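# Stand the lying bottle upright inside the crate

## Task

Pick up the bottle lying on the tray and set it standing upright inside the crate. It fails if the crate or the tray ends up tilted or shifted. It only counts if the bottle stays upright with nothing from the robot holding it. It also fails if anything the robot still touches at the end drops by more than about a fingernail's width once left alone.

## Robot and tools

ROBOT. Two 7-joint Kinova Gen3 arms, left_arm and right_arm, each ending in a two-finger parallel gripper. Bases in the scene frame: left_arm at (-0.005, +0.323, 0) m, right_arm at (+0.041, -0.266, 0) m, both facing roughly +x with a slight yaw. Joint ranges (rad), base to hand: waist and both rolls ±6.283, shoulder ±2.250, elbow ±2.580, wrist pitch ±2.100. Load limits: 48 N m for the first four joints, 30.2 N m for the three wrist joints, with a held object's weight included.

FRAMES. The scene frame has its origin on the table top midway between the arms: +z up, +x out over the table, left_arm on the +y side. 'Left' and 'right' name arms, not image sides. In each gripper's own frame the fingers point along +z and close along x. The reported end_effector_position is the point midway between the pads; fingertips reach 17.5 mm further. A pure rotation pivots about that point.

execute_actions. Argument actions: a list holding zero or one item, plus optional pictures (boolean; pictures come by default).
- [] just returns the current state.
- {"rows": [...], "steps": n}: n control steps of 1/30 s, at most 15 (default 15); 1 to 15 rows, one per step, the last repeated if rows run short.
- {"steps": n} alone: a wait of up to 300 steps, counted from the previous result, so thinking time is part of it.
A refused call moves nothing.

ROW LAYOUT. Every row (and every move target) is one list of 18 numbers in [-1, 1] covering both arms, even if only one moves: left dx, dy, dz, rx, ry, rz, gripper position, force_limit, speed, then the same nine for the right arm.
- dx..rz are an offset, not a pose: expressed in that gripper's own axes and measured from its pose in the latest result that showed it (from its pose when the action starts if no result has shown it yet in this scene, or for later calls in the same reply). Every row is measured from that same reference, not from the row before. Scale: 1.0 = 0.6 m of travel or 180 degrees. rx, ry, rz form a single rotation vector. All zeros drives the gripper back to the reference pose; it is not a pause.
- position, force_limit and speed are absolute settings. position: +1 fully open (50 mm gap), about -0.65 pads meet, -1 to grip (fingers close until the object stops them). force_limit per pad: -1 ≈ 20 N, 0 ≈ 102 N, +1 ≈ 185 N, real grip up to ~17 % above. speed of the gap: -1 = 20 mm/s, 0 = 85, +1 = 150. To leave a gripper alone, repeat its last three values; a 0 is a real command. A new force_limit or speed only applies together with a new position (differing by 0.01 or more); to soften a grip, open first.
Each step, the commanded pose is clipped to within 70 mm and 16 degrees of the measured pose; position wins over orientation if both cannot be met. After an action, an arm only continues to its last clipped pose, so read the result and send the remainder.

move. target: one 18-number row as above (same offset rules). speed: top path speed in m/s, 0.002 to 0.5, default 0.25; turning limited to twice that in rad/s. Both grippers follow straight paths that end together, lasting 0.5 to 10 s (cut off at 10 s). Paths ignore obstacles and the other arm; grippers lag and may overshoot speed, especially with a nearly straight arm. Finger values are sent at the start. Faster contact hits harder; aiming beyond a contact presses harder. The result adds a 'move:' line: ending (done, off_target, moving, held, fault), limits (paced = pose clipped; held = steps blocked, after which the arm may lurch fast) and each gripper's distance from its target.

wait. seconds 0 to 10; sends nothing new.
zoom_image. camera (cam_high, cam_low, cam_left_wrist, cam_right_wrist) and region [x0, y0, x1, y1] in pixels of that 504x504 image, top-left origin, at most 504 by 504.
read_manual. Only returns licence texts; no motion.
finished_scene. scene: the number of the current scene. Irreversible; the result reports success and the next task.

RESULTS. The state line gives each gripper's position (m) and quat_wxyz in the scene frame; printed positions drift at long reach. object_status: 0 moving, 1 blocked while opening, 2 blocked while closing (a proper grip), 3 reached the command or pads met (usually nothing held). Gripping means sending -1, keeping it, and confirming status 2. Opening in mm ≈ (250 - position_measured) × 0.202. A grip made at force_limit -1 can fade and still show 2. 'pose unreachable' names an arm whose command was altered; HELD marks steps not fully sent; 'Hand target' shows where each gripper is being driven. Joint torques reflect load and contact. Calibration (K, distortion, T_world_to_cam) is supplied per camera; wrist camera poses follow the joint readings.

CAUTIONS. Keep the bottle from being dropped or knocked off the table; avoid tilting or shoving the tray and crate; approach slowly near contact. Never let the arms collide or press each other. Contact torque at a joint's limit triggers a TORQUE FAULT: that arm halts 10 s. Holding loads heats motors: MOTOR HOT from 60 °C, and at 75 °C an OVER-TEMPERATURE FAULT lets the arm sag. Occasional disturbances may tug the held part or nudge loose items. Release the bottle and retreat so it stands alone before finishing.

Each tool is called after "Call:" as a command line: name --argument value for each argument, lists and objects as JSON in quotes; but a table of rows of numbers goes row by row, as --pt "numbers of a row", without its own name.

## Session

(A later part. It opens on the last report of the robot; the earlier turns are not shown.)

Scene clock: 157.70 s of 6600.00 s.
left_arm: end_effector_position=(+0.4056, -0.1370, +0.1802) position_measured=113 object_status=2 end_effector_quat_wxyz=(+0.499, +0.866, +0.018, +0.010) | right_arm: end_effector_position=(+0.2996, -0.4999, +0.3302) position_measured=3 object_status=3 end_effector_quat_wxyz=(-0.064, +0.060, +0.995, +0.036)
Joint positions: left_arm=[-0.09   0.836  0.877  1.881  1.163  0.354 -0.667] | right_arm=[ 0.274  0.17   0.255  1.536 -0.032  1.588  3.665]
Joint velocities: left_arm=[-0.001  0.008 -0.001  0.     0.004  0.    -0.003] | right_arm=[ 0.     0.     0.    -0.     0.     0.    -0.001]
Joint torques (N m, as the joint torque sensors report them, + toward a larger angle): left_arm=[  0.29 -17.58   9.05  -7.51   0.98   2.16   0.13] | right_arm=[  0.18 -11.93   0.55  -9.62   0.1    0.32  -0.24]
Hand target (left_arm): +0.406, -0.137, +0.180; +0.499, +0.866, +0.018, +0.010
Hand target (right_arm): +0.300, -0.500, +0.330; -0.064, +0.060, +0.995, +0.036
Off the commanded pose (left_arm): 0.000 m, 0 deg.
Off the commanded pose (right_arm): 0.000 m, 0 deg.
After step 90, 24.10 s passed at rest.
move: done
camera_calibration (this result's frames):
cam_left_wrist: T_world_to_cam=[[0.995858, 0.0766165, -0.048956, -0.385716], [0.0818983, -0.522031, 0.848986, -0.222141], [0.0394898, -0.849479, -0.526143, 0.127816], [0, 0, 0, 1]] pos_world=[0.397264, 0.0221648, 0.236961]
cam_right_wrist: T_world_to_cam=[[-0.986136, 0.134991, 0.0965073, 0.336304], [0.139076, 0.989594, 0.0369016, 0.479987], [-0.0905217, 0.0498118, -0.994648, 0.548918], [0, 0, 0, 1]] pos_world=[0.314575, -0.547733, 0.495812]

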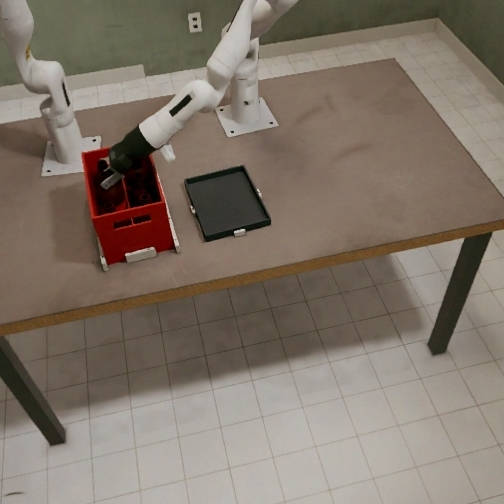

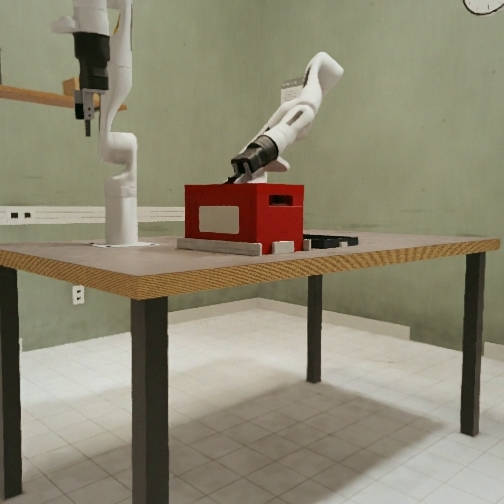

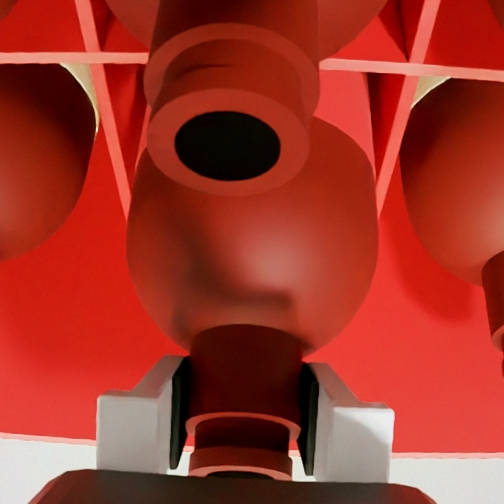

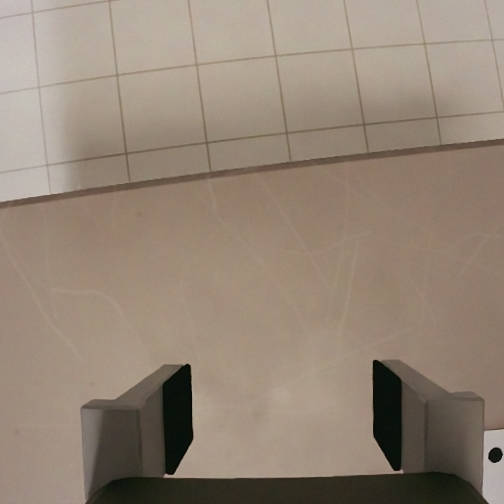

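Call:
move --target '[0,-0.039,0.0225,0,0,0,-1,0.6,-0.7, 0,0,0,0,0,0,1,0,0]' --speed 0.03

Scene clock: 163.23 s of 6600.00 s.
left_arm: end_effector_position=(+0.4056, -0.1370, +0.1533) position_measured=113 object_status=2 end_effector_quat_wxyz=(+0.499, +0.867, +0.018, +0.010) | right_arm: end_effector_position=(+0.2996, -0.4999, +0.3302) position_measured=3 object_status=3 end_effector_quat_wxyz=(-0.064, +0.060, +0.995, +0.036)
Joint positions: left_arm=[-0.107  0.926  0.92   1.896  1.206  0.28  -0.782] | right_arm=[ 0.274  0.17   0.255  1.536 -0.032  1.588  3.665]
Joint velocities: left_arm=[-0.001  0.005 -0.001  0.002  0.002  0.    -0.003] | right_arm=[ 0.    -0.    -0.    -0.     0.     0.    -0.001]
Joint torques (N m, as the joint torque sensors report them, + toward a larger angle): left_arm=[  0.25 -17.73   9.63  -6.31   0.3    2.64   0.33] | right_arm=[ -0.15 -12.18   0.82  -9.87   0.22   0.36  -0.31]
Hand target (left_arm): +0.406, -0.137, +0.153; +0.499, +0.867, +0.018, +0.010
Hand target (right_arm): +0.300, -0.500, +0.330; -0.064, +0.060, +0.995, +0.036
Off the commanded pose (left_arm): 0.000 m, 0 deg.
Off the commanded pose (right_arm): 0.000 m, 0 deg.
After step 90, 1.40 s passed at rest.
move: done
camera_calibration (this result's frames):
cam_left_wrist: T_world_to_cam=[[0.995915, 0.076222, -0.0484002, -0.387213], [0.081229, -0.522306, 0.84888, -0.199076], [0.0394236, -0.849345, -0.526364, 0.113739], [0, 0, 0, 1]] pos_world=[0.397318, 0.0221388, 0.210119]
cam_right_wrist: T_world_to_cam=[[-0.986136, 0.134991, 0.0965075, 0.336305], [0.139076, 0.989594, 0.0369007, 0.479988], [-0.090522, 0.049811, -0.994648, 0.548918], [0, 0, 0, 1]] pos_world=[0.314576, -0.547733, 0.495812]

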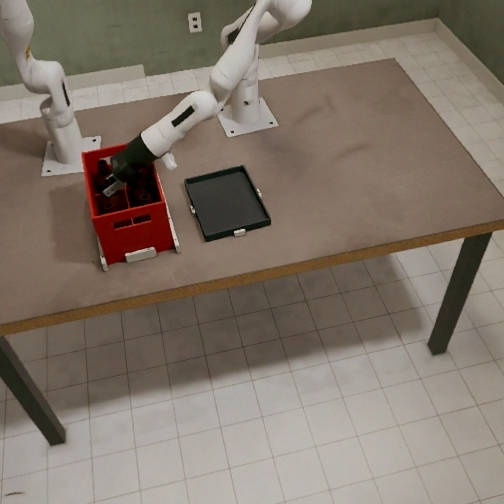

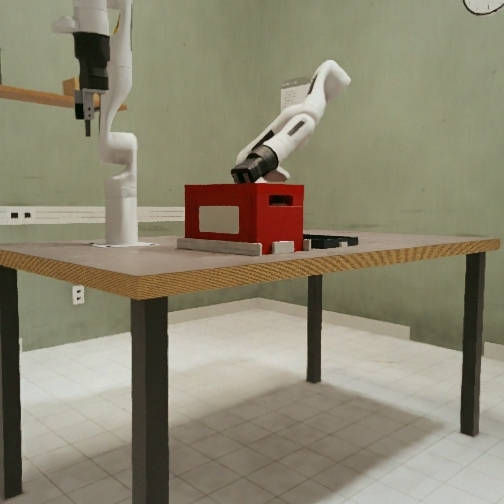

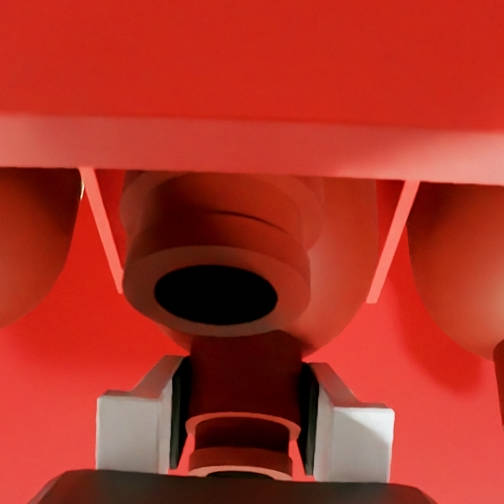

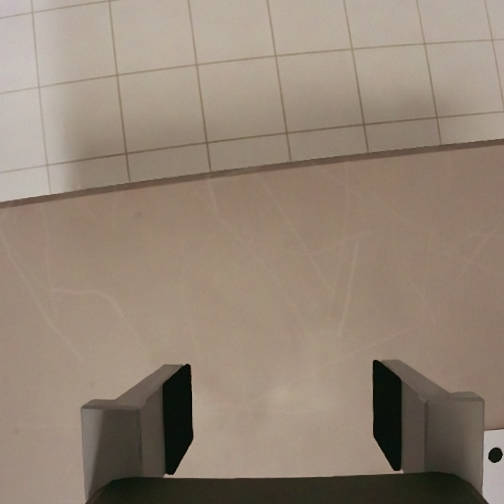

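Call:
move --target '[0,-0.0072,0.0042,0,0,0,-1,0.6,-0.7, 0,0,0,0,0,0,1,0,0]' --speed 0.01

Scene clock: 167.00 s of 6600.00 s.
left_arm: end_effector_position=(+0.4056, -0.1370, +0.1483) position_measured=113 object_status=2 end_effector_quat_wxyz=(+0.499, +0.867, +0.018, +0.010) | right_arm: end_effector_position=(+0.2996, -0.4999, +0.3302) position_measured=3 object_status=3 end_effector_quat_wxyz=(-0.064, +0.060, +0.995, +0.036)
Joint positions: left_arm=[-0.111  0.944  0.929  1.898  1.214  0.265 -0.803] | right_arm=[ 0.274  0.17   0.255  1.536 -0.032  1.588  3.665]
Joint velocities: left_arm=[-0.     0.002 -0.     0.001  0.001  0.001 -0.001] | right_arm=[ 0.     0.    -0.001  0.     0.002  0.    -0.003]
Joint torques (N m, as the joint torque sensors report them, + toward a larger angle): left_arm=[  0.16 -17.51   9.91  -6.2    0.49   2.57   0.14] | right_arm=[  0.14 -12.13   0.35  -9.71   0.07   0.37  -0.36]
Hand target (left_arm): +0.406, -0.137, +0.148; +0.499, +0.867, +0.018, +0.010
Hand target (right_arm): +0.300, -0.500, +0.330; -0.064, +0.060, +0.995, +0.036
Off the commanded pose (left_arm): 0.000 m, 0 deg.
Off the commanded pose (right_arm): 0.000 m, 0 deg.
After step 90, 0.07 s passed at rest.
move: done
camera_calibration (this result's frames):
cam_left_wrist: T_world_to_cam=[[0.995933, 0.076113, -0.0482099, -0.387504], [0.0810121, -0.522368, 0.848863, -0.194818], [0.0394262, -0.849317, -0.526409, 0.111113], [0, 0, 0, 1]] pos_world=[0.39733, 0.0220976, 0.205183]
cam_right_wrist: T_world_to_cam=[[-0.986136, 0.134991, 0.0965076, 0.336305], [0.139076, 0.989594, 0.0368998, 0.479988], [-0.0905221, 0.0498101, -0.994648, 0.548917], [0, 0, 0, 1]] pos_world=[0.314577, -0.547734, 0.495812]

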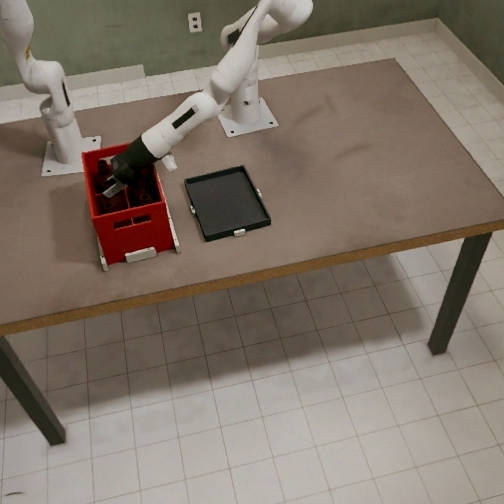

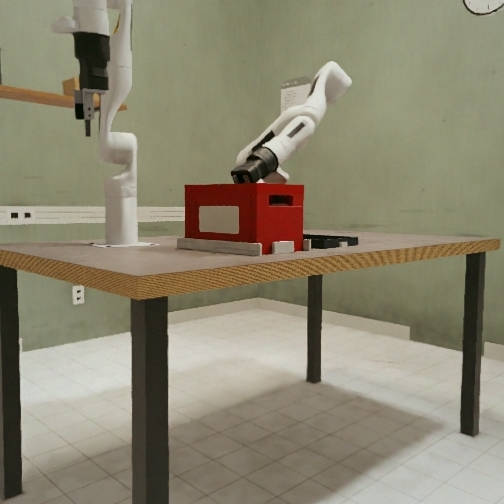

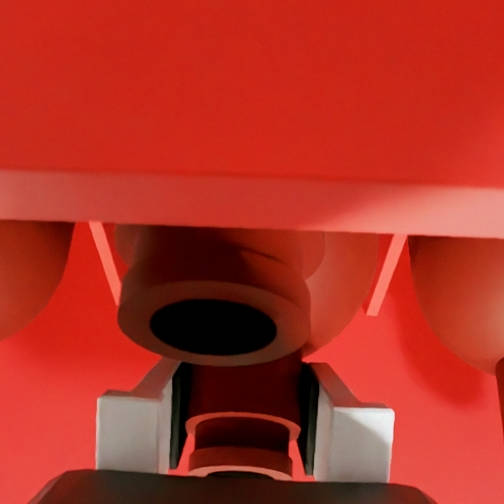

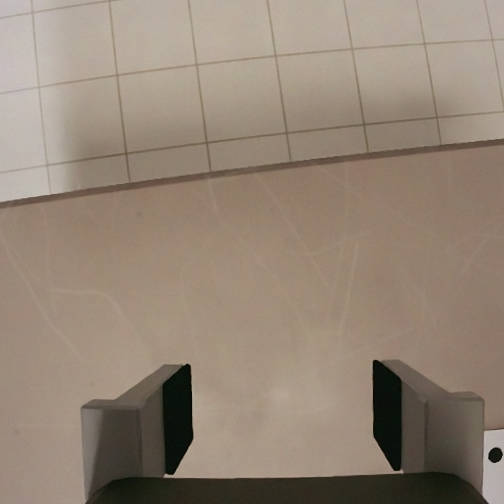

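Call:
move --target '[0,-0.0043,0.0025,0,0,0,-1,0.6,-0.7, 0,0,0,0,0,0,1,0,0]' --speed 0.01

Scene clock: 170.87 s of 6600.00 s.
left_arm: end_effector_position=(+0.4057, -0.1379, +0.1478) position_measured=113 object_status=2 end_effector_quat_wxyz=(+0.500, +0.866, +0.017, +0.011) | right_arm: end_effector_position=(+0.2996, -0.4999, +0.3302) position_measured=3 object_status=3 end_effector_quat_wxyz=(-0.064, +0.060, +0.995, +0.036)
Joint positions: left_arm=[-0.114  0.953  0.936  1.899  1.22   0.259 -0.817] | right_arm=[ 0.274  0.17   0.255  1.536 -0.032  1.588  3.665]
Joint velocities: left_arm=[ 0.001 -0.001 -0.002 -0.001  0.005  0.002 -0.003] | right_arm=[-0. -0.  0. -0.  0. -0.  0.]
Joint torques (N m, as the joint torque sensors report them, + toward a larger angle): left_arm=[  0.72 -15.64   7.17  -4.86  -0.15   0.94   0.21] | right_arm=[  0.   -12.24   0.73  -9.78  -0.06   0.32  -0.17]
Hand target (left_arm): +0.406, -0.137, +0.145; +0.499, +0.867, +0.018, +0.010
Hand target (right_arm): +0.300, -0.500, +0.330; -0.064, +0.060, +0.995, +0.036
Off the commanded pose (left_arm): 0.003 m, 0 deg.
Off the commanded pose (right_arm): 0.000 m, 0 deg.
After step 90, 0.17 s passed at rest.
move: done
camera_calibration (this result's frames):
cam_left_wrist: T_world_to_cam=[[0.996075, 0.075042, -0.0469494, -0.387914], [0.079231, -0.519318, 0.8509, -0.193991], [0.0394716, -0.85128, -0.523225, 0.10925], [0, 0, 0, 1]] pos_world=[0.397449, 0.0213694, 0.204016]
cam_right_wrist: T_world_to_cam=[[-0.986136, 0.134992, 0.0965075, 0.336306], [0.139076, 0.989594, 0.0368989, 0.479989], [-0.0905222, 0.0498093, -0.994648, 0.548916], [0, 0, 0, 1]] pos_world=[0.314578, -0.547734, 0.495811]

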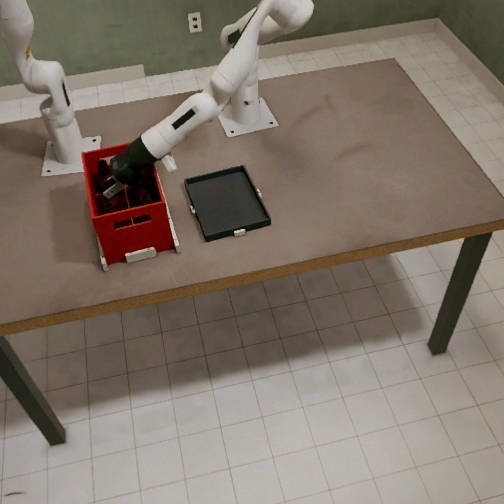

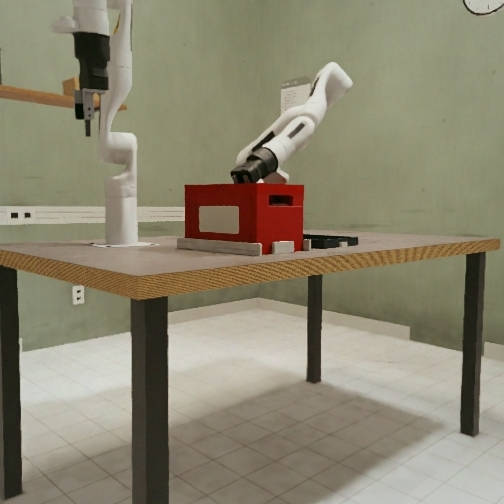

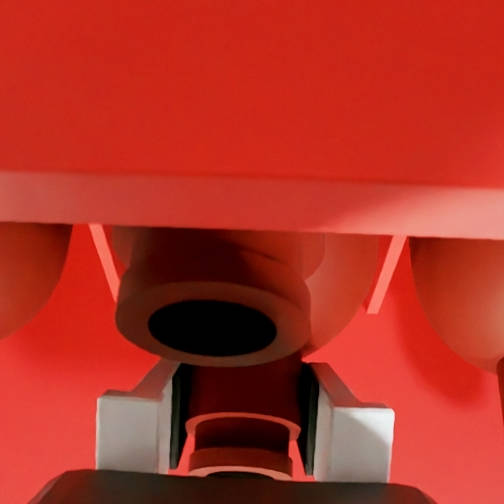

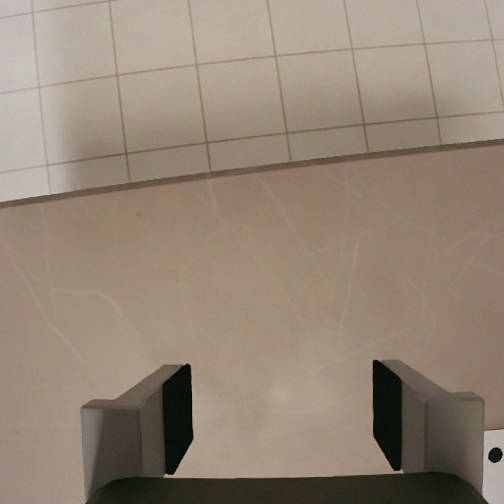

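Call:
execute_actions --actions '[{"rows":[[0,0,0,0,0,0,0.75,0,0,0,0,0,0,0,0,1,0,0]],"steps":12}]' --pictures false

Call:
move --target '[0,0.14,-0.15,0,0,0,0.75,0,0, 0,0,0,0,0,0,1,0,0]' --speed 0.2

Call:
zoom_image --camera "cam_high" --region '[70, 130, 200, 280]'

Scene clock: 177.47 s of 6600.00 s.
left_arm: end_effector_position=(+0.4057, -0.1379, +0.1478) position_measured=41 object_status=0 end_effector_quat_wxyz=(+0.500, +0.866, +0.017, +0.011) | right_arm: end_effector_position=(+0.2996, -0.4999, +0.3302) position_measured=3 object_status=3 end_effector_quat_wxyz=(-0.064, +0.060, +0.995, +0.036)
Joint positions: left_arm=[-0.113  0.953  0.936  1.899  1.221  0.26  -0.817] | right_arm=[ 0.274  0.17   0.255  1.536 -0.032  1.588  3.665]
Joint velocities: left_arm=[ 0.     0.002 -0.    -0.001  0.001 -0.001 -0.001] | right_arm=[ 0.     0.001  0.    -0.     0.001 -0.     0.   ]
Joint torques (N m, as the joint torque sensors report them, + toward a larger angle): left_arm=[  0.13 -17.01   8.96  -5.37   0.42   2.1   -0.01] | right_arm=[  0.13 -12.52   0.54  -9.77  -0.01   0.49  -0.17]
Hand target (left_arm): +0.406, -0.138, +0.148; +0.500, +0.866, +0.017, +0.011
Hand target (right_arm): +0.300, -0.500, +0.330; -0.064, +0.060, +0.995, +0.036
Off the commanded pose (left_arm): 0.000 m, 0 deg.
Off the commanded pose (right_arm): 0.000 m, 0 deg.
Steps of this call (steps 1 to 90: nothing new was sent; then 3.20 s passed at rest; steps 91 to 102: all 12 steps of this action). Readings (end_effector_position | what the end effector reports):
91: left_arm (+0.4059, -0.1380, +0.1482) | right_arm (+0.2996, -0.4999, +0.3302) | left_arm position_measured=103 object_status=0 | right_arm position_measured=3 object_status=3
92: left_arm (+0.4061, -0.1379, +0.1486) | right_arm (+0.2996, -0.4999, +0.3302) | left_arm position_measured=89 object_status=0 | right_arm position_measured=3 object_status=3
94: left_arm (+0.4060, -0.1380, +0.1482) | right_arm (+0.2996, -0.4999, +0.3302) | left_arm position_measured=61 object_status=0 | right_arm position_measured=3 object_status=3
98: left_arm (+0.4058, -0.1379, +0.1478) | right_arm (+0.2996, -0.4999, +0.3302) | left_arm position_measured=41 object_status=0 | right_arm position_measured=3 object_status=3
102: the state above

Scene clock: 178.77 s of 6600.00 s.
left_arm: end_effector_position=(+0.4037, -0.1020, +0.2655) position_measured=41 object_status=3 end_effector_quat_wxyz=(+0.501, +0.865, +0.017, +0.011) | right_arm: end_effector_position=(+0.2996, -0.4999, +0.3302) position_measured=3 object_status=3 end_effector_quat_wxyz=(-0.064, +0.060, +0.995, +0.036)
Joint positions: left_arm=[-0.177  0.601  0.842  1.851  1.006  0.586 -0.374] | right_arm=[ 0.274  0.17   0.255  1.536 -0.032  1.588  3.665]
Joint velocities: left_arm=[-0.002 -0.009  0.001  0.001 -0.002 -0.     0.001] | right_arm=[ 0.     0.001 -0.    -0.     0.    -0.    -0.   ]
Joint torques (N m, as the joint torque sensors report them, + toward a larger angle): left_arm=[  0.47 -14.55   6.19  -8.48   1.39   1.12   0.  ] | right_arm=[ -0.01 -12.33   0.81  -9.61   0.15   0.33  -0.32]
Hand target (left_arm): +0.404, -0.102, +0.266; +0.501, +0.865, +0.017, +0.011
Hand target (right_arm): +0.300, -0.500, +0.330; -0.064, +0.060, +0.995, +0.036
Off the commanded pose (left_arm): 0.000 m, 0 deg.
Off the commanded pose (right_arm): 0.000 m, 0 deg.
move: done
camera_calibration (this result's frames):
cam_left_wrist: T_world_to_cam=[[0.996014, 0.07537, -0.0477064, -0.382824], [0.0800064, -0.51838, 0.8514, -0.275687], [0.03944, -0.851823, -0.522343, 0.201281], [0, 0, 0, 1]] pos_world=[0.395416, 0.057399, 0.321594]
cam_right_wrist: T_world_to_cam=[[-0.986136, 0.134992, 0.0965079, 0.336308], [0.139077, 0.989594, 0.0368971, 0.479991], [-0.0905228, 0.0498075, -0.994648, 0.548915], [0, 0, 0, 1]] pos_world=[0.314579, -0.547735, 0.49581]

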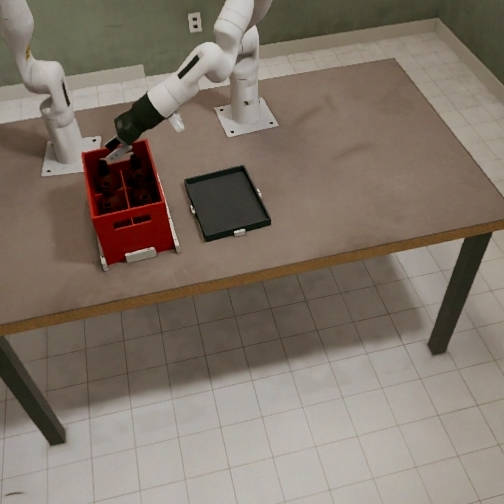

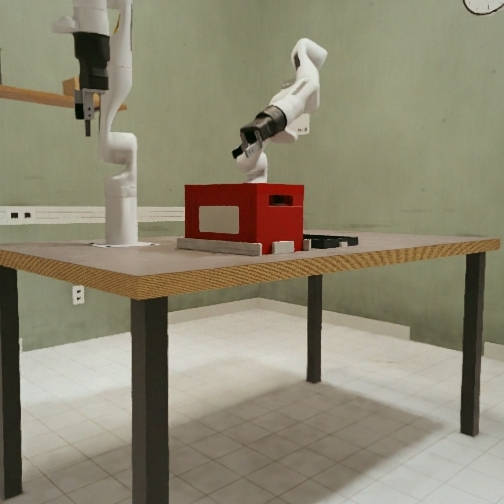

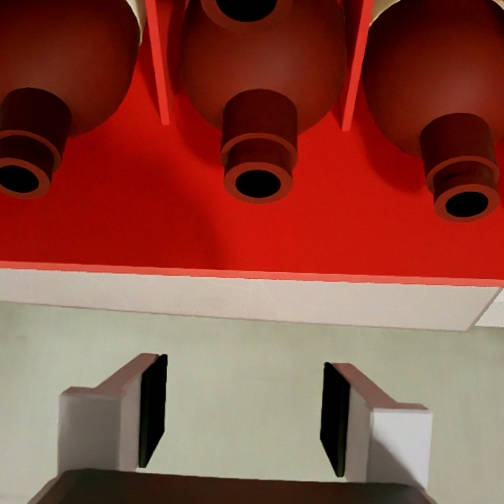

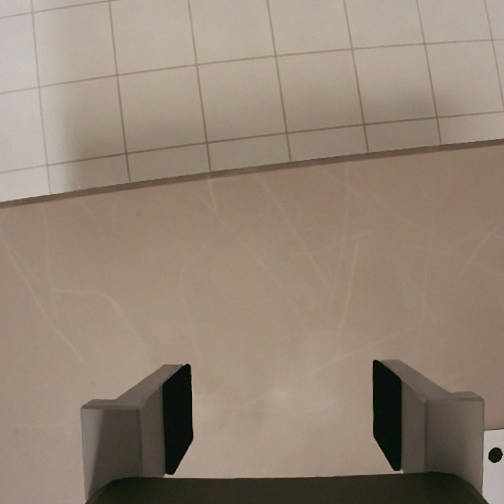

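Region (70, 130, 200, 280) of cam_high's 504x504 image, scaled by 3.360, with more detail than that image has; it fills the left 437 columns of this view, and the rest is white.

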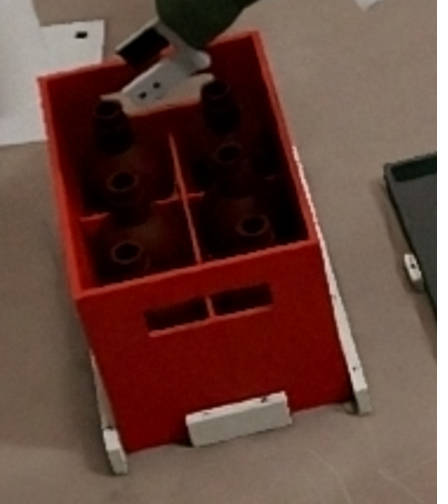

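Call:
finished_scene --scene 2

The scene is finished: the task was done.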